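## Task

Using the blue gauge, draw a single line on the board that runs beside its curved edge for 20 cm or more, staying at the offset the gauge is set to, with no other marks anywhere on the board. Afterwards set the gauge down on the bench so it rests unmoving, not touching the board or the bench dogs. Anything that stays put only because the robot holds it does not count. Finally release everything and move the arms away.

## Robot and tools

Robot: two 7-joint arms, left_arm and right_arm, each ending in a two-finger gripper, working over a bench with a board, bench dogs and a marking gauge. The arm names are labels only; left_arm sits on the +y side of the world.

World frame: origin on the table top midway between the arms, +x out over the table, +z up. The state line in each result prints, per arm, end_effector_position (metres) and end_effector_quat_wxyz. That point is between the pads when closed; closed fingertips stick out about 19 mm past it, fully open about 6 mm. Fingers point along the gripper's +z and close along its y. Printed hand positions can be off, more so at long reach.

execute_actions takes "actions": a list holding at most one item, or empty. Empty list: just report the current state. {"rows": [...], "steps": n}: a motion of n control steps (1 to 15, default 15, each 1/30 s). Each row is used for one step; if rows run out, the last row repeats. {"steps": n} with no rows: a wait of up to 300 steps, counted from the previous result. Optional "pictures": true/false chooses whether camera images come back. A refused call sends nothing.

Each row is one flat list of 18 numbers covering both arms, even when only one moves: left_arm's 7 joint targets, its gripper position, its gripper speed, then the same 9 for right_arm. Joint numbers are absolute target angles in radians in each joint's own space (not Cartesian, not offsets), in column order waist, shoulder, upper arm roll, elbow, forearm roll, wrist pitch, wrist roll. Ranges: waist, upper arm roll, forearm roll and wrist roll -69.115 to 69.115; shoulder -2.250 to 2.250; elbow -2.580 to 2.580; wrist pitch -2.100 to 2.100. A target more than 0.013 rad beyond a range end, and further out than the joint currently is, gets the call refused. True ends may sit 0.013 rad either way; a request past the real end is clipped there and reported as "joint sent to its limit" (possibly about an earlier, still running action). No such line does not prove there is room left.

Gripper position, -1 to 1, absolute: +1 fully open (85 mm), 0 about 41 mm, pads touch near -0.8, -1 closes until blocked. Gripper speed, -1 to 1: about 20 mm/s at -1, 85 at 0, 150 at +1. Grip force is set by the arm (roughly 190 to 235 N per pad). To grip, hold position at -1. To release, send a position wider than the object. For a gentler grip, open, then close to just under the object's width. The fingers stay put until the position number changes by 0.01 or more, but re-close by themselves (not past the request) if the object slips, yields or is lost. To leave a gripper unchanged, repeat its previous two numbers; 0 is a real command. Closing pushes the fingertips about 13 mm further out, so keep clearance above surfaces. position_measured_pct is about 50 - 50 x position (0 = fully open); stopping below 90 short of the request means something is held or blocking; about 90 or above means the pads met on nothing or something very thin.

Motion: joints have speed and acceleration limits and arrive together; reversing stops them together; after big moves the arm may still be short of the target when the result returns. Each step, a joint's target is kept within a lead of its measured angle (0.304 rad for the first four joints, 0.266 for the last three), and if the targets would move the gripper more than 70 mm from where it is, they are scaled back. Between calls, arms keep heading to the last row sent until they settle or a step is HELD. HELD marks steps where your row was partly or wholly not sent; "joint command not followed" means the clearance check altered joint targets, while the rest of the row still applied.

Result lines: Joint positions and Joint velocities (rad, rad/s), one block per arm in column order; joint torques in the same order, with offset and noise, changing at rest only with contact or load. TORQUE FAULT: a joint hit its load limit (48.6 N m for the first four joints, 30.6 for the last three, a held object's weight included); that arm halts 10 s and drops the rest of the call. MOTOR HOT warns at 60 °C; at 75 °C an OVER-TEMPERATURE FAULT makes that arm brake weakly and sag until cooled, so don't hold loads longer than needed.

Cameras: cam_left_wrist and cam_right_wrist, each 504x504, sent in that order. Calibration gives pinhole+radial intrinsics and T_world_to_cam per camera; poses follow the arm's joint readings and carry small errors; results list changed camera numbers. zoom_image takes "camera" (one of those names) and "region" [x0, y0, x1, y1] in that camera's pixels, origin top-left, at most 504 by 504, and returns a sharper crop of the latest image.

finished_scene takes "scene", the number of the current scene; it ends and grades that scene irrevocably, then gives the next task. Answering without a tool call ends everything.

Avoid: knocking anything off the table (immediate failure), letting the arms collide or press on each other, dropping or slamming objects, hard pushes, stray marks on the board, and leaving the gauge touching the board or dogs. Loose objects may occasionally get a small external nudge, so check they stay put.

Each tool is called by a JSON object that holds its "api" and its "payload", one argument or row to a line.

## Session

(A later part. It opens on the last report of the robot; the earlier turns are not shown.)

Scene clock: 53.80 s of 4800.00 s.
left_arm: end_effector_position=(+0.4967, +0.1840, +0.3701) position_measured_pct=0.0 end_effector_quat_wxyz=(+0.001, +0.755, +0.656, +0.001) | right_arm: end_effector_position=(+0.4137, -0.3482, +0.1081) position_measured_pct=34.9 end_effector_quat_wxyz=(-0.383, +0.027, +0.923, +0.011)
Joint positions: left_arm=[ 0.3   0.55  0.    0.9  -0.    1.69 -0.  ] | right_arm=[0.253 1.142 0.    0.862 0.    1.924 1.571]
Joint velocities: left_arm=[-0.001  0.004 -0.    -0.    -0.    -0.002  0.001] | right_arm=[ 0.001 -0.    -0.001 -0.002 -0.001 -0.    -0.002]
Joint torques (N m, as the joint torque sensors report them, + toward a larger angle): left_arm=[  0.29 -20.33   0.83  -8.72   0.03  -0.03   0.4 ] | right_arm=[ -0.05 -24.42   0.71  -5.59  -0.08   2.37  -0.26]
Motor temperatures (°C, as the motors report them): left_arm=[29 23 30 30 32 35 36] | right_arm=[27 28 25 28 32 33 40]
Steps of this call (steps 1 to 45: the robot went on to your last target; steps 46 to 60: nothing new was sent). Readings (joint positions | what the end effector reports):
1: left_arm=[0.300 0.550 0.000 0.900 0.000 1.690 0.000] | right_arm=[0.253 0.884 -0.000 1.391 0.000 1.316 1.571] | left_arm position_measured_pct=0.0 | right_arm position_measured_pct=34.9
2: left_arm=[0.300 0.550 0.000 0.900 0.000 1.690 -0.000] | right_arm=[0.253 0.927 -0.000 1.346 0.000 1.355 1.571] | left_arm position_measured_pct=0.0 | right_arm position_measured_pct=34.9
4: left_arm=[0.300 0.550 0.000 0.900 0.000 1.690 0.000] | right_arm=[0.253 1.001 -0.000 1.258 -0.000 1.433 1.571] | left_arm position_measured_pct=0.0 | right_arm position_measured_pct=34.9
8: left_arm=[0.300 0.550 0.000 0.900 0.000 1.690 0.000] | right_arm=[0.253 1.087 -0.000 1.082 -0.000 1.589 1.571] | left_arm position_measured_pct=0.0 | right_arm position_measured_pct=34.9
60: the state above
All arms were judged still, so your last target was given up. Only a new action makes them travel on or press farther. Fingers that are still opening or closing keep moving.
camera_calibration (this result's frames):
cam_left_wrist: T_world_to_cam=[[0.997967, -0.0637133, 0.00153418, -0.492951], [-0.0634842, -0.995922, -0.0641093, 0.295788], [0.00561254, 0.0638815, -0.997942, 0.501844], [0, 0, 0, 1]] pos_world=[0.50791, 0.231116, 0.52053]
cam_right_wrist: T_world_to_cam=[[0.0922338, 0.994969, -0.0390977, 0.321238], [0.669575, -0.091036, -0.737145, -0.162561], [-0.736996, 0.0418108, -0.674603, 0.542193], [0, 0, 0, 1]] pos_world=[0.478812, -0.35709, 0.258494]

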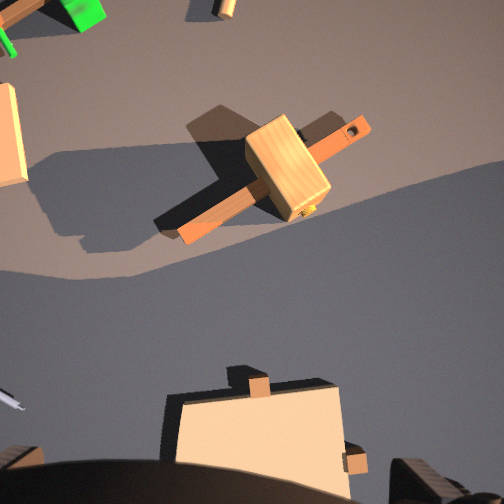

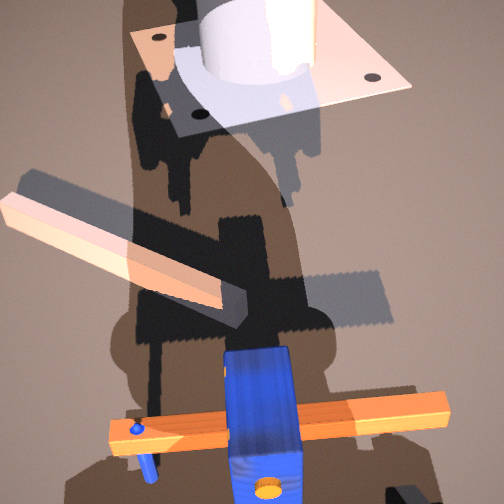

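{"api": "execute_actions", "payload": {
  "actions": [
    {"rows":[[0.3,0.55,0,0.9,0,1.69,0,1,0,0.2527,1.095,0,1.18,0,1.652,1.571,0.3,0]]}
  ],
  "pictures": false
}}

{"api": "execute_actions", "payload": {
  "actions": [
    {"steps":10}
  ],
  "pictures": false
}}

{"api": "execute_actions", "payload": {
  "actions": [
    {"rows":[[0.3,0.55,0,0.9,0,1.69,0,1,0,0.2527,1.095,0,1.18,0,1.652,1.571,-1,0]]}
  ],
  "pictures": false
}}

{"api": "execute_actions", "payload": {
  "actions": [
    {"rows":[[0.3,0.55,0,0.9,0,1.69,0,1,0,0.2527,0.2,0,1.6,0,1.2,1.571,-1,0]]}
  ],
  "pictures": false
}}

{"api": "execute_actions", "payload": {
  "actions": [
    {"steps":40}
  ],
  "pictures": false
}}

{"api": "execute_actions", "payload": {
  "actions": [
    {"rows":[[0.3,0.55,0,0.9,0,1.69,0,1,0,0.2527,0.2,0,2.2,0,-0.4,1.571,-1,0]]}
  ],
  "pictures": false
}}

{"api": "execute_actions", "payload": {
  "actions": [
    {"steps":70}
  ],
  "pictures": false
}}

{"api": "execute_actions", "payload": {
  "actions": [
    {"rows":[[0.3,0.55,0,0.9,0,1.69,0,1,0,0.2527,0.5938,0,2.5333,0,-0.771,1.571,-1,0]]}
  ],
  "pictures": false
}}

{"api": "execute_actions", "payload": {
  "actions": [
    {"steps":40}
  ],
  "pictures": false
}}

{"api": "execute_actions", "payload": {
  "actions": [
    {"rows":[[0.3,0.55,0,0.9,0,1.69,0,1,0,0.2527,0.78,0,2.54,0,-0.964,1.571,-1,0]]}
  ],
  "pictures": false
}}

{"api": "execute_actions", "payload": {
  "actions": [
    {"rows":[[0.3,0.55,0,0.9,0,1.69,0,1,0,0.2527,0.802,0,2.5396,0,-0.9854,1.571,-1,0]]}
  ]
}}

Scene clock: 67.33 s of 4800.00 s.
left_arm: end_effector_position=(+0.4967, +0.1840, +0.3701) position_measured_pct=0.0 end_effector_quat_wxyz=(+0.001, +0.755, +0.656, +0.001) | right_arm: end_effector_position=(+0.3599, -0.3450, +0.0533) position_measured_pct=34.9 end_effector_quat_wxyz=(-0.383, +0.027, +0.923, +0.011)
Joint positions: left_arm=[ 0.3   0.55  0.    0.9   0.    1.69 -0.  ] | right_arm=[ 0.253  1.098 -0.     1.176 -0.     1.654  1.571]
Joint velocities: left_arm=[-0.    -0.002 -0.    -0.     0.    -0.001 -0.001] | right_arm=[ 0.001 -0.007  0.001  0.108  0.    -0.09  -0.001]
Joint torques (N m, as the joint torque sensors report them, + toward a larger angle): left_arm=[  0.32 -20.63   0.32  -8.85  -0.3   -0.03   0.22] | right_arm=[  0.06 -24.07   0.8   -5.59  -0.06   2.49  -0.15]
Motor temperatures (°C, as the motors report them): left_arm=[29 23 30 30 32 35 36] | right_arm=[27 28 25 28 32 33 40]
Steps of this call (steps 1 to 90: nothing new was sent; then 10.03 s passed at rest; steps 91 to 105: all 15 steps of this action). Readings (joint positions | what the end effector reports):
91: left_arm=[0.300 0.550 0.000 0.900 0.000 1.690 -0.000] | right_arm=[0.253 1.141 0.000 0.863 0.000 1.923 1.571] | left_arm position_measured_pct=0.0 | right_arm position_measured_pct=34.9
92: left_arm=[0.300 0.550 0.000 0.900 0.000 1.690 0.000] | right_arm=[0.253 1.140 0.000 0.868 0.000 1.919 1.571] | left_arm position_measured_pct=0.0 | right_arm position_measured_pct=34.9
94: left_arm=[0.300 0.550 0.000 0.900 0.000 1.690 -0.000] | right_arm=[0.253 1.134 0.000 0.896 0.000 1.896 1.571] | left_arm position_measured_pct=0.0 | right_arm position_measured_pct=34.9
98: left_arm=[0.300 0.550 0.000 0.900 0.000 1.690 -0.000] | right_arm=[0.253 1.115 0.000 1.017 0.000 1.790 1.571] | left_arm position_measured_pct=0.0 | right_arm position_measured_pct=34.9
105: the state above

Scene clock: 67.67 s of 4800.00 s.
left_arm: end_effector_position=(+0.4967, +0.1840, +0.3701) position_measured_pct=0.0 end_effector_quat_wxyz=(+0.001, +0.755, +0.656, +0.001) | right_arm: end_effector_position=(+0.3593, -0.3450, +0.0538) position_measured_pct=34.9 end_effector_quat_wxyz=(-0.383, +0.027, +0.923, +0.011)
Joint positions: left_arm=[ 0.3   0.55 -0.    0.9   0.    1.69  0.  ] | right_arm=[ 0.253  1.095  0.     1.18  -0.     1.652  1.571]
Joint velocities: left_arm=[ 0.  0.  0. -0.  0.  0.  0.] | right_arm=[-0.    -0.002  0.002  0.     0.     0.    -0.001]
Joint torques (N m, as the joint torque sensors report them, + toward a larger angle): left_arm=[  0.34 -20.01   0.66  -8.9   -0.19   0.16  -0.22] | right_arm=[ -0.03 -22.78   1.01  -4.25  -0.15   2.32  -0.1 ]
Motor temperatures (°C, as the motors report them): left_arm=[29 23 30 30 32 35 36] | right_arm=[27 28 25 28 32 33 40]
Steps of this call (steps 1 to 10: the robot went on to your last target). Readings (joint positions | what the end effector reports):
1: left_arm=[0.300 0.550 0.000 0.900 0.000 1.690 -0.000] | right_arm=[0.253 1.098 -0.000 1.178 0.000 1.653 1.571] | left_arm position_measured_pct=0.0 | right_arm position_measured_pct=34.9
2: left_arm=[0.300 0.550 0.000 0.900 0.000 1.690 -0.000] | right_arm=[0.253 1.097 -0.000 1.179 0.000 1.652 1.571] | left_arm position_measured_pct=0.0 | right_arm position_measured_pct=34.9
4: left_arm=[0.300 0.550 0.000 0.900 0.000 1.690 -0.000] | right_arm=[0.253 1.096 -0.000 1.180 -0.000 1.652 1.571] | left_arm position_measured_pct=0.0 | right_arm position_measured_pct=34.9
8: left_arm=[0.300 0.550 0.000 0.900 0.000 1.690 -0.000] | right_arm=[0.253 1.095 0.000 1.180 -0.000 1.652 1.571] | left_arm position_measured_pct=0.0 | right_arm position_measured_pct=34.9
10: the state above

Scene clock: 68.17 s of 4800.00 s.
left_arm: end_effector_position=(+0.4967, +0.1840, +0.3701) position_measured_pct=0.0 end_effector_quat_wxyz=(+0.001, +0.755, +0.656, +0.001) | right_arm: end_effector_position=(+0.3596, -0.3450, +0.0542) position_measured_pct=67.9 end_effector_quat_wxyz=(-0.382, +0.027, +0.924, +0.011)
Joint positions: left_arm=[0.3  0.55 0.   0.9  0.   1.69 0.  ] | right_arm=[0.253 1.094 0.    1.18  0.    1.652 1.571]
Joint velocities: left_arm=[-0.001  0.002  0.     0.    -0.     0.    -0.   ] | right_arm=[-0.    -0.002 -0.001 -0.    -0.    -0.002  0.001]
Joint torques (N m, as the joint torque sensors report them, + toward a larger angle): left_arm=[  0.28 -20.64   1.14  -8.76  -0.34  -0.05  -0.17] | right_arm=[ -0.06 -21.84   0.84  -3.97  -0.11   2.25  -0.2 ]
Motor temperatures (°C, as the motors report them): left_arm=[29 23 30 30 32 35 36] | right_arm=[27 28 25 28 32 33 40]
Steps of this call (steps 1 to 15: all 15 steps of this action). Readings (joint positions | what the end effector reports):
1: left_arm=[0.300 0.550 0.000 0.900 0.000 1.690 -0.000] | right_arm=[0.253 1.095 0.000 1.180 0.000 1.652 1.571] | left_arm position_measured_pct=0.0 | right_arm position_measured_pct=34.9
2: left_arm=[0.300 0.550 0.000 0.900 0.000 1.690 -0.000] | right_arm=[0.253 1.095 0.000 1.180 0.000 1.652 1.571] | left_arm position_measured_pct=0.0 | right_arm position_measured_pct=35.7
4: left_arm=[0.300 0.550 0.000 0.900 0.000 1.690 0.000] | right_arm=[0.253 1.095 0.000 1.180 0.000 1.652 1.571] | left_arm position_measured_pct=0.0 | right_arm position_measured_pct=39.7
8: left_arm=[0.300 0.550 0.000 0.900 0.000 1.690 -0.000] | right_arm=[0.253 1.095 0.000 1.180 -0.000 1.652 1.571] | left_arm position_measured_pct=0.0 | right_arm position_measured_pct=51.2
15: the state above

Scene clock: 68.67 s of 4800.00 s.
left_arm: end_effector_position=(+0.4967, +0.1840, +0.3701) position_measured_pct=0.0 end_effector_quat_wxyz=(+0.001, +0.755, +0.656, +0.001) | right_arm: end_effector_position=(+0.3733, -0.3458, +0.1450) position_measured_pct=68.7 end_effector_quat_wxyz=(-0.165, +0.029, +0.986, +0.005)
Joint positions: left_arm=[ 0.3   0.55 -0.    0.9   0.    1.69 -0.  ] | right_arm=[0.253 0.644 0.    1.544 0.    1.286 1.571]
Joint velocities: left_arm=[ 0.001 -0.001  0.     0.    -0.     0.    -0.001] | right_arm=[ 0.001 -1.039 -0.001  0.357  0.001 -0.557  0.001]
Joint torques (N m, as the joint torque sensors report them, + toward a larger angle): left_arm=[  0.34 -20.79   0.75  -8.89  -0.09  -0.4    0.05] | right_arm=[  0.21 -18.36   0.42  -6.09  -0.1    1.11  -0.19]
Motor temperatures (°C, as the motors report them): left_arm=[29 23 30 30 32 35 36] | right_arm=[27 28 25 28 32 33 40]
Steps of this call (steps 1 to 15: all 15 steps of this action). Readings (joint positions | what the end effector reports):
1: left_arm=[0.300 0.550 0.000 0.900 0.000 1.690 0.000] | right_arm=[0.253 1.093 0.000 1.181 0.000 1.651 1.571] | left_arm position_measured_pct=0.0 | right_arm position_measured_pct=68.7
2: left_arm=[0.300 0.550 0.000 0.900 0.000 1.690 -0.000] | right_arm=[0.253 1.086 -0.000 1.187 0.000 1.646 1.571] | left_arm position_measured_pct=0.0 | right_arm position_measured_pct=68.7
4: left_arm=[0.300 0.550 0.000 0.900 0.000 1.690 -0.000] | right_arm=[0.253 1.057 -0.000 1.215 -0.000 1.623 1.571] | left_arm position_measured_pct=0.0 | right_arm position_measured_pct=68.7
8: left_arm=[0.300 0.550 0.000 0.900 0.000 1.690 -0.000] | right_arm=[0.253 0.931 -0.000 1.337 0.000 1.516 1.571] | left_arm position_measured_pct=0.0 | right_arm position_measured_pct=68.7
15: the state above

Scene clock: 70.00 s of 4800.00 s.
left_arm: end_effector_position=(+0.4967, +0.1840, +0.3701) position_measured_pct=0.0 end_effector_quat_wxyz=(+0.001, +0.755, +0.656, +0.001) | right_arm: end_effector_position=(+0.3995, -0.3473, +0.3176) position_measured_pct=68.7 end_effector_quat_wxyz=(+0.071, +0.029, +0.997, -0.002)
Joint positions: left_arm=[ 0.3   0.55  0.    0.9   0.    1.69 -0.  ] | right_arm=[ 0.253  0.2    0.     1.6   -0.     1.2    1.571]
Joint velocities: left_arm=[-0.001 -0.002 -0.    -0.    -0.     0.    -0.001] | right_arm=[-0.     0.     0.    -0.002 -0.    -0.    -0.   ]
Joint torques (N m, as the joint torque sensors report them, + toward a larger angle): left_arm=[ -0.06 -20.68   0.64  -9.17  -0.22  -0.27   0.07] | right_arm=[  0.04 -13.35   0.39  -9.03   0.01  -0.11  -0.17]
Motor temperatures (°C, as the motors report them): left_arm=[29 23 30 30 32 35 36] | right_arm=[27 28 25 28 32 33 40]
Steps of this call (steps 1 to 40: the robot went on to your last target). Readings (joint positions | what the end effector reports):
1: left_arm=[0.300 0.550 0.000 0.900 0.000 1.690 -0.000] | right_arm=[0.253 0.610 0.000 1.554 0.000 1.270 1.571] | left_arm position_measured_pct=0.0 | right_arm position_measured_pct=68.7
2: left_arm=[0.300 0.550 0.000 0.900 0.000 1.690 0.000] | right_arm=[0.253 0.577 0.000 1.562 0.000 1.257 1.571] | left_arm position_measured_pct=0.0 | right_arm position_measured_pct=68.7
4: left_arm=[0.300 0.550 0.000 0.900 -0.000 1.690 -0.000] | right_arm=[0.253 0.513 0.000 1.572 -0.000 1.241 1.571] | left_arm position_measured_pct=0.0 | right_arm position_measured_pct=68.7
8: left_arm=[0.300 0.550 0.000 0.900 0.000 1.690 -0.000] | right_arm=[0.253 0.389 -0.000 1.584 0.000 1.223 1.571] | left_arm position_measured_pct=0.0 | right_arm position_measured_pct=68.7
40: the state above

Scene clock: 70.50 s of 4800.00 s.
left_arm: end_effector_position=(+0.4967, +0.1840, +0.3701) position_measured_pct=0.0 end_effector_quat_wxyz=(+0.001, +0.755, +0.656, +0.001) | right_arm: end_effector_position=(+0.3339, -0.3434, +0.2028) position_measured_pct=68.7 end_effector_quat_wxyz=(+0.048, +0.029, +0.998, -0.001)
Joint positions: left_arm=[0.3  0.55 0.   0.9  0.   1.69 0.  ] | right_arm=[ 0.253  0.2   -0.     1.998  0.     0.848  1.571]
Joint velocities: left_arm=[ 0.001  0.001  0.     0.    -0.    -0.001  0.001] | right_arm=[ 0.     0.     0.     1.086  0.    -1.072 -0.   ]
Joint torques (N m, as the joint torque sensors report them, + toward a larger angle): left_arm=[  0.6  -20.32   0.72  -8.59  -0.42  -0.08   0.06] | right_arm=[ -0.02 -11.55   0.5   -7.28  -0.14   0.12  -0.1 ]
Motor temperatures (°C, as the motors report them): left_arm=[29 23 30 30 32 35 36] | right_arm=[27 28 25 28 32 33 40]
Steps of this call (steps 1 to 15: all 15 steps of this action). Readings (joint positions | what the end effector reports):
1: left_arm=[0.300 0.550 -0.000 0.900 0.000 1.690 -0.000] | right_arm=[0.253 0.200 0.000 1.601 0.000 1.199 1.571] | left_arm position_measured_pct=0.0 | right_arm position_measured_pct=68.7
2: left_arm=[0.300 0.550 0.000 0.900 0.000 1.690 -0.000] | right_arm=[0.253 0.200 -0.000 1.606 0.000 1.194 1.571] | left_arm position_measured_pct=0.0 | right_arm position_measured_pct=68.7
4: left_arm=[0.300 0.550 0.000 0.900 0.000 1.690 -0.000] | right_arm=[0.253 0.199 -0.000 1.633 0.000 1.171 1.571] | left_arm position_measured_pct=0.0 | right_arm position_measured_pct=68.7
8: left_arm=[0.300 0.550 0.000 0.900 0.000 1.690 -0.000] | right_arm=[0.253 0.199 -0.000 1.752 0.000 1.066 1.571] | left_arm position_measured_pct=0.0 | right_arm position_measured_pct=68.7
15: the state above

Scene clock: 72.83 s of 4800.00 s.
left_arm: end_effector_position=(+0.4967, +0.1840, +0.3701) position_measured_pct=0.0 end_effector_quat_wxyz=(+0.001, +0.755, +0.656, +0.001) | right_arm: end_effector_position=(+0.5446, -0.3559, +0.3358) position_measured_pct=68.7 end_effector_quat_wxyz=(+0.540, +0.025, +0.841, -0.016)
Joint positions: left_arm=[ 0.3   0.55  0.    0.9   0.    1.69 -0.  ] | right_arm=[ 0.253  0.2    0.     2.2   -0.    -0.4    1.571]
Joint velocities: left_arm=[ 0.    -0.001  0.    -0.    -0.     0.     0.001] | right_arm=[-0.    -0.     0.     0.001  0.    -0.     0.001]
Joint torques (N m, as the joint torque sensors report them, + toward a larger angle): left_arm=[  0.17 -20.37   1.    -8.71  -0.15  -0.16   0.03] | right_arm=[ -0.27 -13.     0.28  -8.68  -0.24  -2.59  -0.07]
Motor temperatures (°C, as the motors report them): left_arm=[29 23 30 30 32 35 36] | right_arm=[27 28 25 28 32 33 40]
Steps of this call (steps 1 to 60: the robot went on to your last target; steps 61 to 70: nothing new was sent). Readings (joint positions | what the end effector reports):
1: left_arm=[0.300 0.550 0.000 0.900 -0.000 1.690 0.000] | right_arm=[0.253 0.200 -0.000 2.034 -0.000 0.810 1.571] | left_arm position_measured_pct=0.0 | right_arm position_measured_pct=68.7
2: left_arm=[0.300 0.550 -0.000 0.900 0.000 1.690 0.000] | right_arm=[0.253 0.200 0.000 2.067 -0.000 0.770 1.571] | left_arm position_measured_pct=0.0 | right_arm position_measured_pct=68.7
4: left_arm=[0.300 0.550 0.000 0.900 0.000 1.690 -0.000] | right_arm=[0.253 0.201 0.000 2.118 -0.000 0.690 1.571] | left_arm position_measured_pct=0.0 | right_arm position_measured_pct=68.7
8: left_arm=[0.300 0.550 0.000 0.900 0.000 1.690 -0.000] | right_arm=[0.253 0.201 0.000 2.172 -0.000 0.527 1.571] | left_arm position_measured_pct=0.0 | right_arm position_measured_pct=68.7
70: the state above
All arms were judged still, so your last target was given up. Only a new action makes them travel on or press farther. Fingers that are still opening or closing keep moving.

Scene clock: 73.33 s of 4800.00 s.
left_arm: end_effector_position=(+0.4967, +0.1840, +0.3701) position_measured_pct=0.0 end_effector_quat_wxyz=(+0.001, +0.755, +0.656, +0.001) | right_arm: end_effector_position=(+0.4708, -0.3515, +0.1552) position_measured_pct=68.7 end_effector_quat_wxyz=(+0.427, +0.027, +0.904, -0.013)
Joint positions: left_arm=[ 0.3   0.55 -0.    0.9   0.    1.69 -0.  ] | right_arm=[ 0.253  0.476 -0.     2.435  0.    -0.652  1.571]
Joint velocities: left_arm=[ 0.     0.001  0.    -0.     0.     0.    -0.   ] | right_arm=[ 0.     0.696 -0.     0.571 -0.001 -0.696 -0.   ]
Joint torques (N m, as the joint torque sensors report them, + toward a larger angle): left_arm=[ -0.15 -20.33   0.81  -8.69   0.2   -0.03   0.02] | right_arm=[  0.08 -13.9    0.46  -4.2   -0.11  -2.24  -0.24]
Motor temperatures (°C, as the motors report them): left_arm=[29 23 30 30 32 35 36] | right_arm=[27 28 25 28 32 33 40]
Steps of this call (steps 1 to 15: all 15 steps of this action). Readings (joint positions | what the end effector reports):
1: left_arm=[0.300 0.550 0.000 0.900 0.000 1.690 0.000] | right_arm=[0.253 0.201 0.000 2.201 0.000 -0.401 1.571] | left_arm position_measured_pct=0.0 | right_arm position_measured_pct=68.7
2: left_arm=[0.300 0.550 -0.000 0.900 0.000 1.690 0.000] | right_arm=[0.253 0.208 0.000 2.205 0.000 -0.407 1.571] | left_arm position_measured_pct=0.0 | right_arm position_measured_pct=68.7
4: left_arm=[0.300 0.550 0.000 0.900 0.000 1.690 -0.000] | right_arm=[0.253 0.238 0.000 2.231 0.000 -0.431 1.571] | left_arm position_measured_pct=0.0 | right_arm position_measured_pct=68.7
8: left_arm=[0.300 0.550 -0.000 0.900 -0.000 1.690 0.000] | right_arm=[0.253 0.319 -0.000 2.307 0.000 -0.499 1.571] | left_arm position_measured_pct=0.0 | right_arm position_measured_pct=68.7
15: the state above

Scene clock: 74.67 s of 4800.00 s.
left_arm: end_effector_position=(+0.4967, +0.1840, +0.3701) position_measured_pct=0.0 end_effector_quat_wxyz=(+0.001, +0.755, +0.656, +0.001) | right_arm: end_effector_position=(+0.4259, -0.3489, +0.0991) position_measured_pct=68.7 end_effector_quat_wxyz=(+0.383, +0.027, +0.923, -0.011)
Joint positions: left_arm=[ 0.3   0.55  0.    0.9   0.    1.69 -0.  ] | right_arm=[ 0.253  0.594  0.     2.533 -0.    -0.771  1.571]
Joint velocities: left_arm=[ 0.     0.001  0.    -0.     0.    -0.     0.001] | right_arm=[-0.001 -0.    -0.    -0.001  0.001  0.001  0.   ]
Joint torques (N m, as the joint torque sensors report them, + toward a larger angle): left_arm=[  0.64 -20.76   0.62  -8.77  -0.48  -0.11   0.01] | right_arm=[ -0.05 -13.57   0.64  -1.88  -0.27  -2.02  -0.24]
Motor temperatures (°C, as the motors report them): left_arm=[29 23 30 30 32 35 36] | right_arm=[27 28 25 28 32 33 40]
Steps of this call (steps 1 to 30: the robot went on to your last target; steps 31 to 40: nothing new was sent). Readings (joint positions | what the end effector reports):
1: left_arm=[0.300 0.550 0.000 0.900 0.000 1.690 0.000] | right_arm=[0.253 0.499 -0.000 2.454 0.000 -0.675 1.571] | left_arm position_measured_pct=0.0 | right_arm position_measured_pct=68.7
2: left_arm=[0.300 0.550 0.000 0.900 0.000 1.690 -0.000] | right_arm=[0.253 0.522 -0.000 2.473 -0.000 -0.698 1.571] | left_arm position_measured_pct=0.0 | right_arm position_measured_pct=68.7
4: left_arm=[0.300 0.550 0.000 0.900 -0.000 1.690 0.000] | right_arm=[0.253 0.559 -0.000 2.506 0.000 -0.737 1.571] | left_arm position_measured_pct=0.0 | right_arm position_measured_pct=68.7
8: left_arm=[0.300 0.550 0.000 0.900 0.000 1.690 -0.000] | right_arm=[0.253 0.586 -0.000 2.532 -0.000 -0.769 1.571] | left_arm position_measured_pct=0.0 | right_arm position_measured_pct=68.7
40: the state above
All arms were judged still, so your last target was given up. Only a new action makes them travel on or press farther. Fingers that are still opening or closing keep moving.

Scene clock: 75.17 s of 4800.00 s.
left_arm: end_effector_position=(+0.4967, +0.1840, +0.3701) position_measured_pct=0.0 end_effector_quat_wxyz=(+0.001, +0.755, +0.656, +0.001) | right_arm: end_effector_position=(+0.4271, -0.3490, +0.0565) position_measured_pct=68.7 end_effector_quat_wxyz=(+0.385, +0.027, +0.923, -0.011)
Joint positions: left_arm=[ 0.3   0.55  0.    0.9   0.    1.69 -0.  ] | right_arm=[ 0.253  0.776 -0.     2.54  -0.    -0.964  1.571]
Joint velocities: left_arm=[-0.001  0.    -0.     0.     0.     0.    -0.001] | right_arm=[ 0.     0.038 -0.001  0.001 -0.001 -0.001  0.   ]
Joint torques (N m, as the joint torque sensors report them, + toward a larger angle): left_arm=[  0.12 -20.09   0.47  -9.01  -0.19  -0.22   0.31] | right_arm=[ -0.15 -14.59   0.56   0.04  -0.19  -1.9   -0.22]
Motor temperatures (°C, as the motors report them): left_arm=[29 23 30 30 32 35 36] | right_arm=[27 28 25 28 32 33 40]
Steps of this call (steps 1 to 15: all 15 steps of this action). Readings (joint positions | what the end effector reports):
1: left_arm=[0.300 0.550 0.000 0.900 0.000 1.690 -0.000] | right_arm=[0.253 0.595 0.000 2.533 0.000 -0.772 1.571] | left_arm position_measured_pct=0.0 | right_arm position_measured_pct=68.7
2: left_arm=[0.300 0.550 -0.000 0.900 0.000 1.690 -0.000] | right_arm=[0.253 0.603 0.000 2.533 0.000 -0.778 1.571] | left_arm position_measured_pct=0.0 | right_arm position_measured_pct=68.7
4: left_arm=[0.300 0.550 0.000 0.900 0.000 1.690 -0.000] | right_arm=[0.253 0.633 0.000 2.534 -0.000 -0.805 1.571] | left_arm position_measured_pct=0.0 | right_arm position_measured_pct=68.7
8: left_arm=[0.300 0.550 0.000 0.900 0.000 1.690 -0.000] | right_arm=[0.253 0.733 -0.000 2.538 -0.000 -0.911 1.571] | left_arm position_measured_pct=0.0 | right_arm position_measured_pct=68.7
15: the state above

Scene clock: 75.67 s of 4800.00 s.
left_arm: end_effector_position=(+0.4967, +0.1840, +0.3701) position_measured_pct=0.0 end_effector_quat_wxyz=(+0.001, +0.755, +0.656, +0.001) | right_arm: end_effector_position=(+0.4285, -0.3490, +0.0544) position_measured_pct=68.7 end_effector_quat_wxyz=(+0.389, +0.027, +0.921, -0.012)
Joint positions: left_arm=[ 0.3   0.55  0.    0.9   0.    1.69 -0.  ] | right_arm=[ 0.253  0.793  0.     2.541  0.    -0.991  1.571]
Joint velocities: left_arm=[-0.001  0.001 -0.     0.    -0.     0.    -0.   ] | right_arm=[ 0.     0.    -0.    -0.002  0.001  0.001 -0.002]
Joint torques (N m, as the joint torque sensors report them, + toward a larger angle): left_arm=[  0.45 -20.28   0.85  -8.74  -0.06  -0.13   0.29] | right_arm=[ 0.1  -7.37  0.56 -0.69 -0.17  0.87 -0.2 ]
Motor temperatures (°C, as the motors report them): left_arm=[29 23 30 30 32 35 36] | right_arm=[27 28 25 28 32 33 40]
Steps of this call (steps 1 to 15: all 15 steps of this action). Readings (joint positions | what the end effector reports):
1: left_arm=[0.300 0.550 0.000 0.900 0.000 1.690 -0.000] | right_arm=[0.253 0.778 0.000 2.540 0.000 -0.965 1.571] | left_arm position_measured_pct=0.0 | right_arm position_measured_pct=68.7
2: left_arm=[0.300 0.550 0.000 0.900 0.000 1.690 -0.000] | right_arm=[0.253 0.785 -0.000 2.540 0.000 -0.972 1.571] | left_arm position_measured_pct=0.0 | right_arm position_measured_pct=68.7
4: left_arm=[0.300 0.550 0.000 0.900 0.000 1.690 -0.000] | right_arm=[0.253 0.791 0.000 2.540 0.000 -0.987 1.571] | left_arm position_measured_pct=0.0 | right_arm position_measured_pct=68.7
8: left_arm=[0.300 0.550 0.000 0.900 0.000 1.690 -0.000] | right_arm=[0.253 0.793 0.000 2.541 0.000 -0.990 1.571] | left_arm position_measured_pct=0.0 | right_arm position_measured_pct=68.7
15: the state above
camera_calibration (this result's frames):
cam_left_wrist: T_world_to_cam=[[0.997967, -0.0637132, 0.00153419, -0.492951], [-0.063484, -0.995922, -0.064109, 0.295788], [0.00561252, 0.0638813, -0.997942, 0.501844], [0, 0, 0, 1]] pos_world=[0.50791, 0.231116, 0.52053]
cam_right_wrist: T_world_to_cam=[[0.0974818, 0.994671, 0.0335552, 0.312331], [0.72369, -0.093989, 0.683695, -0.313685], [0.683205, -0.0423642, -0.728996, -0.118113], [0, 0, 0, 1]] pos_world=[0.27726, -0.345153, 0.11788]

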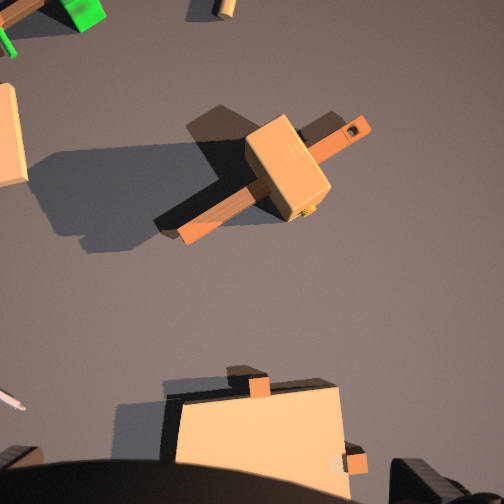

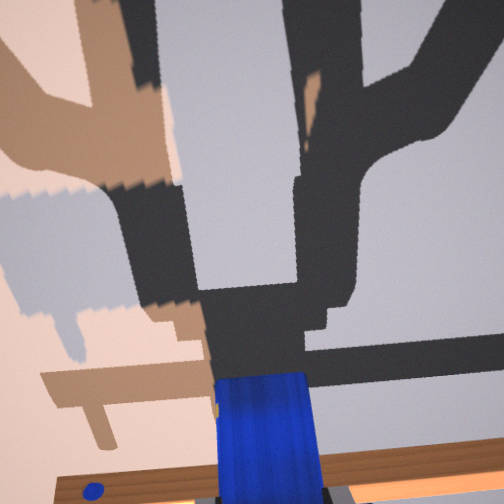

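{"api": "execute_actions", "payload": {
  "actions": [
    {"rows":[[0.3,0.55,0,0.9,0,1.69,0,1,0,0.2527,0.783,0,2.54,0,-0.967,1.571,-1,0]],"steps":8}
  ],
  "pictures": false
}}

{"api": "execute_actions", "payload": {
  "actions": [
    {"rows":[[0.3,0.55,0,0.9,0,1.69,0,1,0,0.2527,0.783,0,2.54,0,-0.967,1.571,0.1,0]]}
  ],
  "pictures": false
}}

{"api": "execute_actions", "payload": {
  "actions": [
    {"rows":[[0.3,0.55,0,0.9,0,1.69,0,1,0,0.2527,0.45,0,2.54,0,-0.64,1.571,0.1,0]]}
  ],
  "pictures": false
}}

{"api": "execute_actions", "payload": {
  "actions": [
    {"rows":[[0.3,0.55,0,0.9,0,1.69,0,1,0,0.2527,0.45,0,0.9334,0,1.65,1.571,0.1,0]]}
  ],
  "pictures": false
}}

{"api": "execute_actions", "payload": {
  "actions": [
    {"steps":90}
  ],
  "pictures": false
}}

{"api": "execute_actions", "payload": {
  "actions": [
    {"rows":[[0.3,0.55,0,0.9,0,1.69,0,1,0,0.2527,0.95,0,0.9334,0,1.65,1.571,0.1,0]]}
  ],
  "pictures": false
}}

{"api": "execute_actions", "payload": {
  "actions": [
    {"steps":40}
  ]
}}

Scene clock: 80.60 s of 4800.00 s.
left_arm: end_effector_position=(+0.4967, +0.1840, +0.3701) position_measured_pct=0.0 end_effector_quat_wxyz=(+0.001, +0.755, +0.656, +0.001) | right_arm: end_effector_position=(+0.4270, -0.3490, +0.0548) position_measured_pct=68.7 end_effector_quat_wxyz=(+0.384, +0.027, +0.923, -0.011)
Joint positions: left_arm=[ 0.3   0.55  0.    0.9  -0.    1.69 -0.  ] | right_arm=[ 0.253  0.782  0.     2.54   0.    -0.969  1.571]
Joint velocities: left_arm=[ 0.     0.001 -0.    -0.    -0.    -0.    -0.   ] | right_arm=[-0.    -0.004  0.    -0.001  0.001  0.007  0.   ]
Joint torques (N m, as the joint torque sensors report them, + toward a larger angle): left_arm=[  0.25 -20.04   0.41  -8.66  -0.18  -0.2    0.14] | right_arm=[ -0.04 -13.33   0.59   0.46  -0.21  -1.1   -0.22]
Motor temperatures (°C, as the motors report them): left_arm=[29 23 30 30 32 35 36] | right_arm=[27 28 25 28 32 33 40]
Steps of this call (steps 1 to 15: the robot went on to your last target; steps 16 to 90: nothing new was sent; then 1.67 s passed at rest; steps 91 to 98: all 8 steps of this action). Readings (joint positions | what the end effector reports):
91: left_arm=[0.300 0.550 0.000 0.900 0.000 1.690 -0.000] | right_arm=[0.253 0.791 0.000 2.541 0.000 -0.990 1.571] | left_arm position_measured_pct=0.0 | right_arm position_measured_pct=68.7
92: left_arm=[0.300 0.550 -0.000 0.900 0.000 1.690 -0.000] | right_arm=[0.253 0.787 0.000 2.541 0.000 -0.982 1.571] | left_arm position_measured_pct=0.0 | right_arm position_measured_pct=68.7
94: left_arm=[0.300 0.550 0.000 0.900 0.000 1.690 -0.000] | right_arm=[0.253 0.782 0.000 2.540 0.000 -0.971 1.571] | left_arm position_measured_pct=0.0 | right_arm position_measured_pct=68.7
98: the state above

Scene clock: 81.10 s of 4800.00 s.
left_arm: end_effector_position=(+0.4967, +0.1840, +0.3701) position_measured_pct=0.0 end_effector_quat_wxyz=(+0.001, +0.755, +0.656, +0.001) | right_arm: end_effector_position=(+0.4260, -0.3489, +0.0538) position_measured_pct=45.2 end_effector_quat_wxyz=(+0.383, +0.027, +0.923, -0.011)
Joint positions: left_arm=[ 0.3   0.55  0.    0.9   0.    1.69 -0.  ] | right_arm=[ 0.253  0.783  0.     2.54  -0.    -0.967  1.571]
Joint velocities: left_arm=[ 0.001  0.    -0.    -0.    -0.     0.    -0.001] | right_arm=[ 0.     0.001 -0.002  0.001  0.001 -0.    -0.   ]
Joint torques (N m, as the joint torque sensors report them, + toward a larger angle): left_arm=[  0.41 -20.33   0.51  -8.31  -0.09   0.14   0.11] | right_arm=[  0.08 -14.63   0.75   0.05  -0.14  -1.75  -0.24]
Motor temperatures (°C, as the motors report them): left_arm=[29 23 30 30 32 35 36] | right_arm=[27 28 25 28 32 33 40]
Steps of this call (steps 1 to 15: all 15 steps of this action). Readings (joint positions | what the end effector reports):
1: left_arm=[0.300 0.550 -0.000 0.900 0.000 1.690 0.000] | right_arm=[0.253 0.782 0.000 2.539 0.000 -0.969 1.571] | left_arm position_measured_pct=0.0 | right_arm position_measured_pct=68.7
2: left_arm=[0.300 0.550 0.000 0.900 0.000 1.690 -0.000] | right_arm=[0.253 0.782 0.000 2.539 -0.000 -0.968 1.571] | left_arm position_measured_pct=0.0 | right_arm position_measured_pct=68.3
4: left_arm=[0.300 0.550 0.000 0.900 -0.000 1.690 -0.000] | right_arm=[0.253 0.782 0.000 2.540 0.000 -0.967 1.571] | left_arm position_measured_pct=0.0 | right_arm position_measured_pct=63.9
8: left_arm=[0.300 0.550 0.000 0.900 0.000 1.690 0.000] | right_arm=[0.253 0.783 -0.000 2.540 -0.000 -0.967 1.571] | left_arm position_measured_pct=0.0 | right_arm position_measured_pct=52.4
15: the state above

Scene clock: 81.60 s of 4800.00 s.
left_arm: end_effector_position=(+0.4967, +0.1840, +0.3701) position_measured_pct=0.0 end_effector_quat_wxyz=(+0.001, +0.755, +0.656, +0.001) | right_arm: end_effector_position=(+0.4170, -0.3484, +0.1295) position_measured_pct=45.2 end_effector_quat_wxyz=(+0.382, +0.027, +0.924, -0.011)
Joint positions: left_arm=[ 0.3   0.55  0.    0.9   0.    1.69 -0.  ] | right_arm=[ 0.253  0.463  0.     2.54  -0.    -0.646  1.571]
Joint velocities: left_arm=[ 0. -0.  0.  0. -0.  0.  0.] | right_arm=[ 0.001 -0.146  0.001  0.002  0.002  0.205 -0.001]
Joint torques (N m, as the joint torque sensors report them, + toward a larger angle): left_arm=[  0.35 -20.49   1.04  -8.5   -0.09   0.13   0.09] | right_arm=[-0.03 -9.94  0.42 -3.19 -0.1  -1.47 -0.13]
Motor temperatures (°C, as the motors report them): left_arm=[29 23 30 30 32 35 36] | right_arm=[27 28 25 28 32 33 40]
Steps of this call (steps 1 to 15: all 15 steps of this action). Readings (joint positions | what the end effector reports):
1: left_arm=[0.300 0.550 -0.000 0.900 0.000 1.690 0.000] | right_arm=[0.253 0.781 -0.000 2.540 -0.000 -0.966 1.571] | left_arm position_measured_pct=0.0 | right_arm position_measured_pct=45.2
2: left_arm=[0.300 0.550 0.000 0.900 0.000 1.690 -0.000] | right_arm=[0.253 0.774 -0.000 2.540 -0.000 -0.961 1.571] | left_arm position_measured_pct=0.0 | right_arm position_measured_pct=45.2
4: left_arm=[0.300 0.550 0.000 0.900 0.000 1.690 -0.000] | right_arm=[0.253 0.744 -0.000 2.540 0.000 -0.938 1.571] | left_arm position_measured_pct=0.0 | right_arm position_measured_pct=45.2
8: left_arm=[0.300 0.550 -0.000 0.900 0.000 1.690 0.000] | right_arm=[0.253 0.620 -0.000 2.540 0.000 -0.831 1.571] | left_arm position_measured_pct=0.0 | right_arm position_measured_pct=45.2
15: the state above

Scene clock: 82.10 s of 4800.00 s.
left_arm: end_effector_position=(+0.4967, +0.1840, +0.3701) position_measured_pct=0.0 end_effector_quat_wxyz=(+0.001, +0.755, +0.656, +0.001) | right_arm: end_effector_position=(+0.5398, -0.3557, +0.1829) position_measured_pct=45.2 end_effector_quat_wxyz=(+0.402, +0.027, +0.915, -0.012)
Joint positions: left_arm=[ 0.3   0.55 -0.    0.9   0.    1.69 -0.  ] | right_arm=[ 0.253  0.452  0.     2.151 -0.    -0.29   1.571]
Joint velocities: left_arm=[ 0.001  0.    -0.    -0.     0.     0.001 -0.001] | right_arm=[-0.001 -0.006  0.    -1.014 -0.     0.887  0.   ]
Joint torques (N m, as the joint torque sensors report them, + toward a larger angle): left_arm=[  0.58 -20.43   0.12  -9.2   -0.34  -0.21   0.36] | right_arm=[  0.12 -15.85   0.55  -6.13  -0.09  -2.04  -0.11]
Motor temperatures (°C, as the motors report them): left_arm=[29 23 30 30 32 35 36] | right_arm=[27 28 25 28 32 33 40]
Steps of this call (steps 1 to 15: all 15 steps of this action). Readings (joint positions | what the end effector reports):
1: left_arm=[0.300 0.550 0.000 0.900 0.000 1.690 -0.000] | right_arm=[0.253 0.461 0.000 2.539 0.000 -0.640 1.571] | left_arm position_measured_pct=0.0 | right_arm position_measured_pct=45.2
2: left_arm=[0.300 0.550 0.000 0.900 -0.000 1.690 0.000] | right_arm=[0.253 0.459 0.000 2.534 -0.000 -0.632 1.571] | left_arm position_measured_pct=0.0 | right_arm position_measured_pct=45.2
4: left_arm=[0.300 0.550 -0.000 0.900 0.000 1.690 -0.000] | right_arm=[0.253 0.456 0.000 2.507 -0.000 -0.605 1.571] | left_arm position_measured_pct=0.0 | right_arm position_measured_pct=45.2
8: left_arm=[0.300 0.550 0.000 0.900 0.000 1.690 0.000] | right_arm=[0.253 0.454 0.000 2.389 -0.000 -0.498 1.571] | left_arm position_measured_pct=0.0 | right_arm position_measured_pct=45.2
15: the state above

Scene clock: 85.10 s of 4800.00 s.
left_arm: end_effector_position=(+0.4967, +0.1840, +0.3701) position_measured_pct=0.0 end_effector_quat_wxyz=(+0.001, +0.755, +0.656, +0.001) | right_arm: end_effector_position=(+0.4911, -0.3528, +0.4128) position_measured_pct=45.2 end_effector_quat_wxyz=(+0.054, +0.029, +0.998, -0.002)
Joint positions: left_arm=[0.3  0.55 0.   0.9  0.   1.69 0.  ] | right_arm=[0.253 0.45  0.    0.933 0.    1.65  1.571]
Joint velocities: left_arm=[ 0.     0.001 -0.     0.     0.    -0.    -0.001] | right_arm=[ 0.     0.    -0.     0.    -0.001  0.001  0.001]
Joint torques (N m, as the joint torque sensors report them, + toward a larger angle): left_arm=[  0.49 -20.16   0.74  -8.86  -0.16  -0.07   0.01] | right_arm=[ -0.06 -17.79   0.56  -8.78  -0.22  -0.06  -0.24]
Motor temperatures (°C, as the motors report them): left_arm=[29 23 30 30 32 35 36] | right_arm=[27 28 25 28 32 33 40]
Steps of this call (steps 1 to 75: the robot went on to your last target; steps 76 to 90: nothing new was sent). Readings (joint positions | what the end effector reports):
1: left_arm=[0.300 0.550 0.000 0.900 0.000 1.690 -0.000] | right_arm=[0.253 0.452 -0.000 2.117 -0.000 -0.260 1.571] | left_arm position_measured_pct=0.0 | right_arm position_measured_pct=45.2
2: left_arm=[0.300 0.550 0.000 0.900 -0.000 1.690 -0.000] | right_arm=[0.253 0.452 -0.000 2.084 -0.000 -0.230 1.571] | left_arm position_measured_pct=0.0 | right_arm position_measured_pct=45.2
4: left_arm=[0.300 0.550 0.000 0.900 0.000 1.690 -0.000] | right_arm=[0.253 0.451 -0.000 2.016 0.000 -0.171 1.571] | left_arm position_measured_pct=0.0 | right_arm position_measured_pct=45.2
8: left_arm=[0.300 0.550 0.000 0.900 -0.000 1.690 0.000] | right_arm=[0.253 0.451 -0.000 1.881 -0.000 -0.052 1.571] | left_arm position_measured_pct=0.0 | right_arm position_measured_pct=45.2
90: the state above
All arms were judged still, so your last target was given up. Only a new action makes them travel on or press farther. Fingers that are still opening or closing keep moving.

Scene clock: 85.60 s of 4800.00 s.
left_arm: end_effector_position=(+0.4967, +0.1840, +0.3701) position_measured_pct=0.0 end_effector_quat_wxyz=(+0.001, +0.755, +0.656, +0.001) | right_arm: end_effector_position=(+0.5055, -0.3536, +0.2459) position_measured_pct=45.2 end_effector_quat_wxyz=(-0.101, +0.029, +0.994, +0.003)
Joint positions: left_arm=[ 0.3   0.55 -0.    0.9   0.    1.69 -0.  ] | right_arm=[0.253 0.761 0.    0.932 0.    1.65  1.571]
Joint velocities: left_arm=[-0.     0.002 -0.     0.    -0.    -0.001 -0.001] | right_arm=[-0.001  0.75  -0.001  0.002  0.001 -0.001  0.   ]
Joint torques (N m, as the joint torque sensors report them, + toward a larger angle): left_arm=[  0.4  -20.88   0.91  -8.36  -0.09  -0.13   0.07] | right_arm=[ -0.07 -22.13   0.61  -7.85  -0.08   0.94  -0.21]
Motor temperatures (°C, as the motors report them): left_arm=[29 23 30 30 32 35 36] | right_arm=[27 28 25 28 32 33 40]
Steps of this call (steps 1 to 15: all 15 steps of this action). Readings (joint positions | what the end effector reports):
1: left_arm=[0.300 0.550 0.000 0.900 0.000 1.690 0.000] | right_arm=[0.253 0.451 0.000 0.933 -0.000 1.650 1.571] | left_arm position_measured_pct=0.0 | right_arm position_measured_pct=45.2
2: left_arm=[0.300 0.550 0.000 0.900 0.000 1.690 -0.000] | right_arm=[0.253 0.457 0.000 0.932 -0.000 1.650 1.571] | left_arm position_measured_pct=0.0 | right_arm position_measured_pct=45.2
4: left_arm=[0.300 0.550 0.000 0.900 0.000 1.690 -0.000] | right_arm=[0.253 0.486 0.000 0.931 0.000 1.651 1.571] | left_arm position_measured_pct=0.0 | right_arm position_measured_pct=45.2
8: left_arm=[0.300 0.550 0.000 0.900 0.000 1.690 0.000] | right_arm=[0.253 0.587 0.000 0.932 -0.000 1.650 1.571] | left_arm position_measured_pct=0.0 | right_arm position_measured_pct=45.2
15: the state above

Scene clock: 86.93 s of 4800.00 s.
left_arm: end_effector_position=(+0.4967, +0.1840, +0.3701) position_measured_pct=0.0 end_effector_quat_wxyz=(+0.001, +0.755, +0.656, +0.001) | right_arm: end_effector_position=(+0.4882, -0.3526, +0.1452) position_measured_pct=45.2 end_effector_quat_wxyz=(-0.195, +0.029, +0.980, +0.006)
Joint positions: left_arm=[ 0.3   0.55  0.    0.9   0.    1.69 -0.  ] | right_arm=[0.253 0.95  0.    0.933 0.    1.65  1.571]
Joint velocities: left_arm=[ 0.001 -0.001  0.    -0.     0.    -0.    -0.   ] | right_arm=[-0.     0.    -0.001  0.002 -0.    -0.     0.001]
Joint torques (N m, as the joint torque sensors report them, + toward a larger angle): left_arm=[  0.14 -20.54   0.46  -8.91   0.03  -0.22   0.03] | right_arm=[ -0.03 -23.85   0.42  -7.04  -0.12   1.47  -0.24]
Motor temperatures (°C, as the motors report them): left_arm=[29 23 30 30 32 35 36] | right_arm=[27 28 25 28 32 33 40]
Steps of this call (steps 1 to 30: the robot went on to your last target; steps 31 to 40: nothing new was sent). Readings (joint positions | what the end effector reports):
1: left_arm=[0.300 0.550 0.000 0.900 0.000 1.690 -0.000] | right_arm=[0.253 0.786 0.000 0.932 0.000 1.650 1.571] | left_arm position_measured_pct=0.0 | right_arm position_measured_pct=45.2
2: left_arm=[0.300 0.550 0.000 0.900 0.000 1.690 -0.000] | right_arm=[0.253 0.811 0.000 0.933 0.000 1.650 1.571] | left_arm position_measured_pct=0.0 | right_arm position_measured_pct=45.2
4: left_arm=[0.300 0.550 0.000 0.900 0.000 1.690 -0.000] | right_arm=[0.253 0.861 -0.000 0.933 0.000 1.650 1.571] | left_arm position_measured_pct=0.0 | right_arm position_measured_pct=45.2
8: left_arm=[0.300 0.550 0.000 0.900 0.000 1.690 -0.000] | right_arm=[0.253 0.933 -0.000 0.935 -0.000 1.649 1.571] | left_arm position_measured_pct=0.0 | right_arm position_measured_pct=45.2
40: the state above
All arms were judged still, so your last target was given up. Only a new action makes them travel on or press farther. Fingers that are still opening or closing keep moving.
camera_calibration (this result's frames):
cam_left_wrist: T_world_to_cam=[[0.997967, -0.0637131, 0.00153408, -0.492951], [-0.063484, -0.995922, -0.0641091, 0.295788], [0.00561241, 0.0638814, -0.997942, 0.501844], [0, 0, 0, 1]] pos_world=[0.50791, 0.231116, 0.52053]
cam_right_wrist: T_world_to_cam=[[0.104673, 0.994232, -0.0233865, 0.311598], [0.900396, -0.104727, -0.422279, -0.348766], [-0.422292, 0.0231443, -0.906164, 0.495672], [0, 0, 0, 1]] pos_world=[0.49073, -0.357798, 0.309171]

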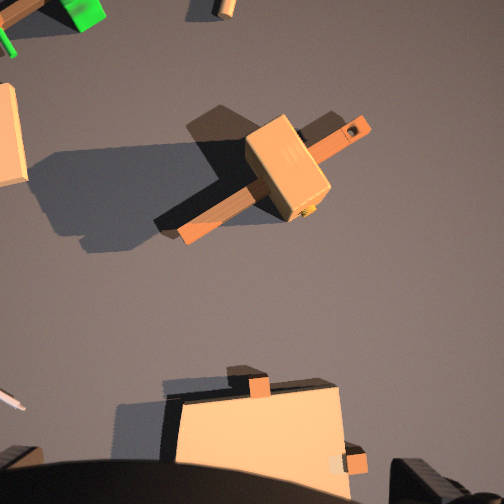

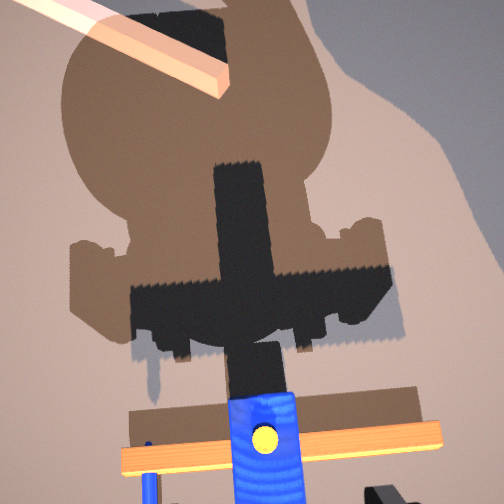

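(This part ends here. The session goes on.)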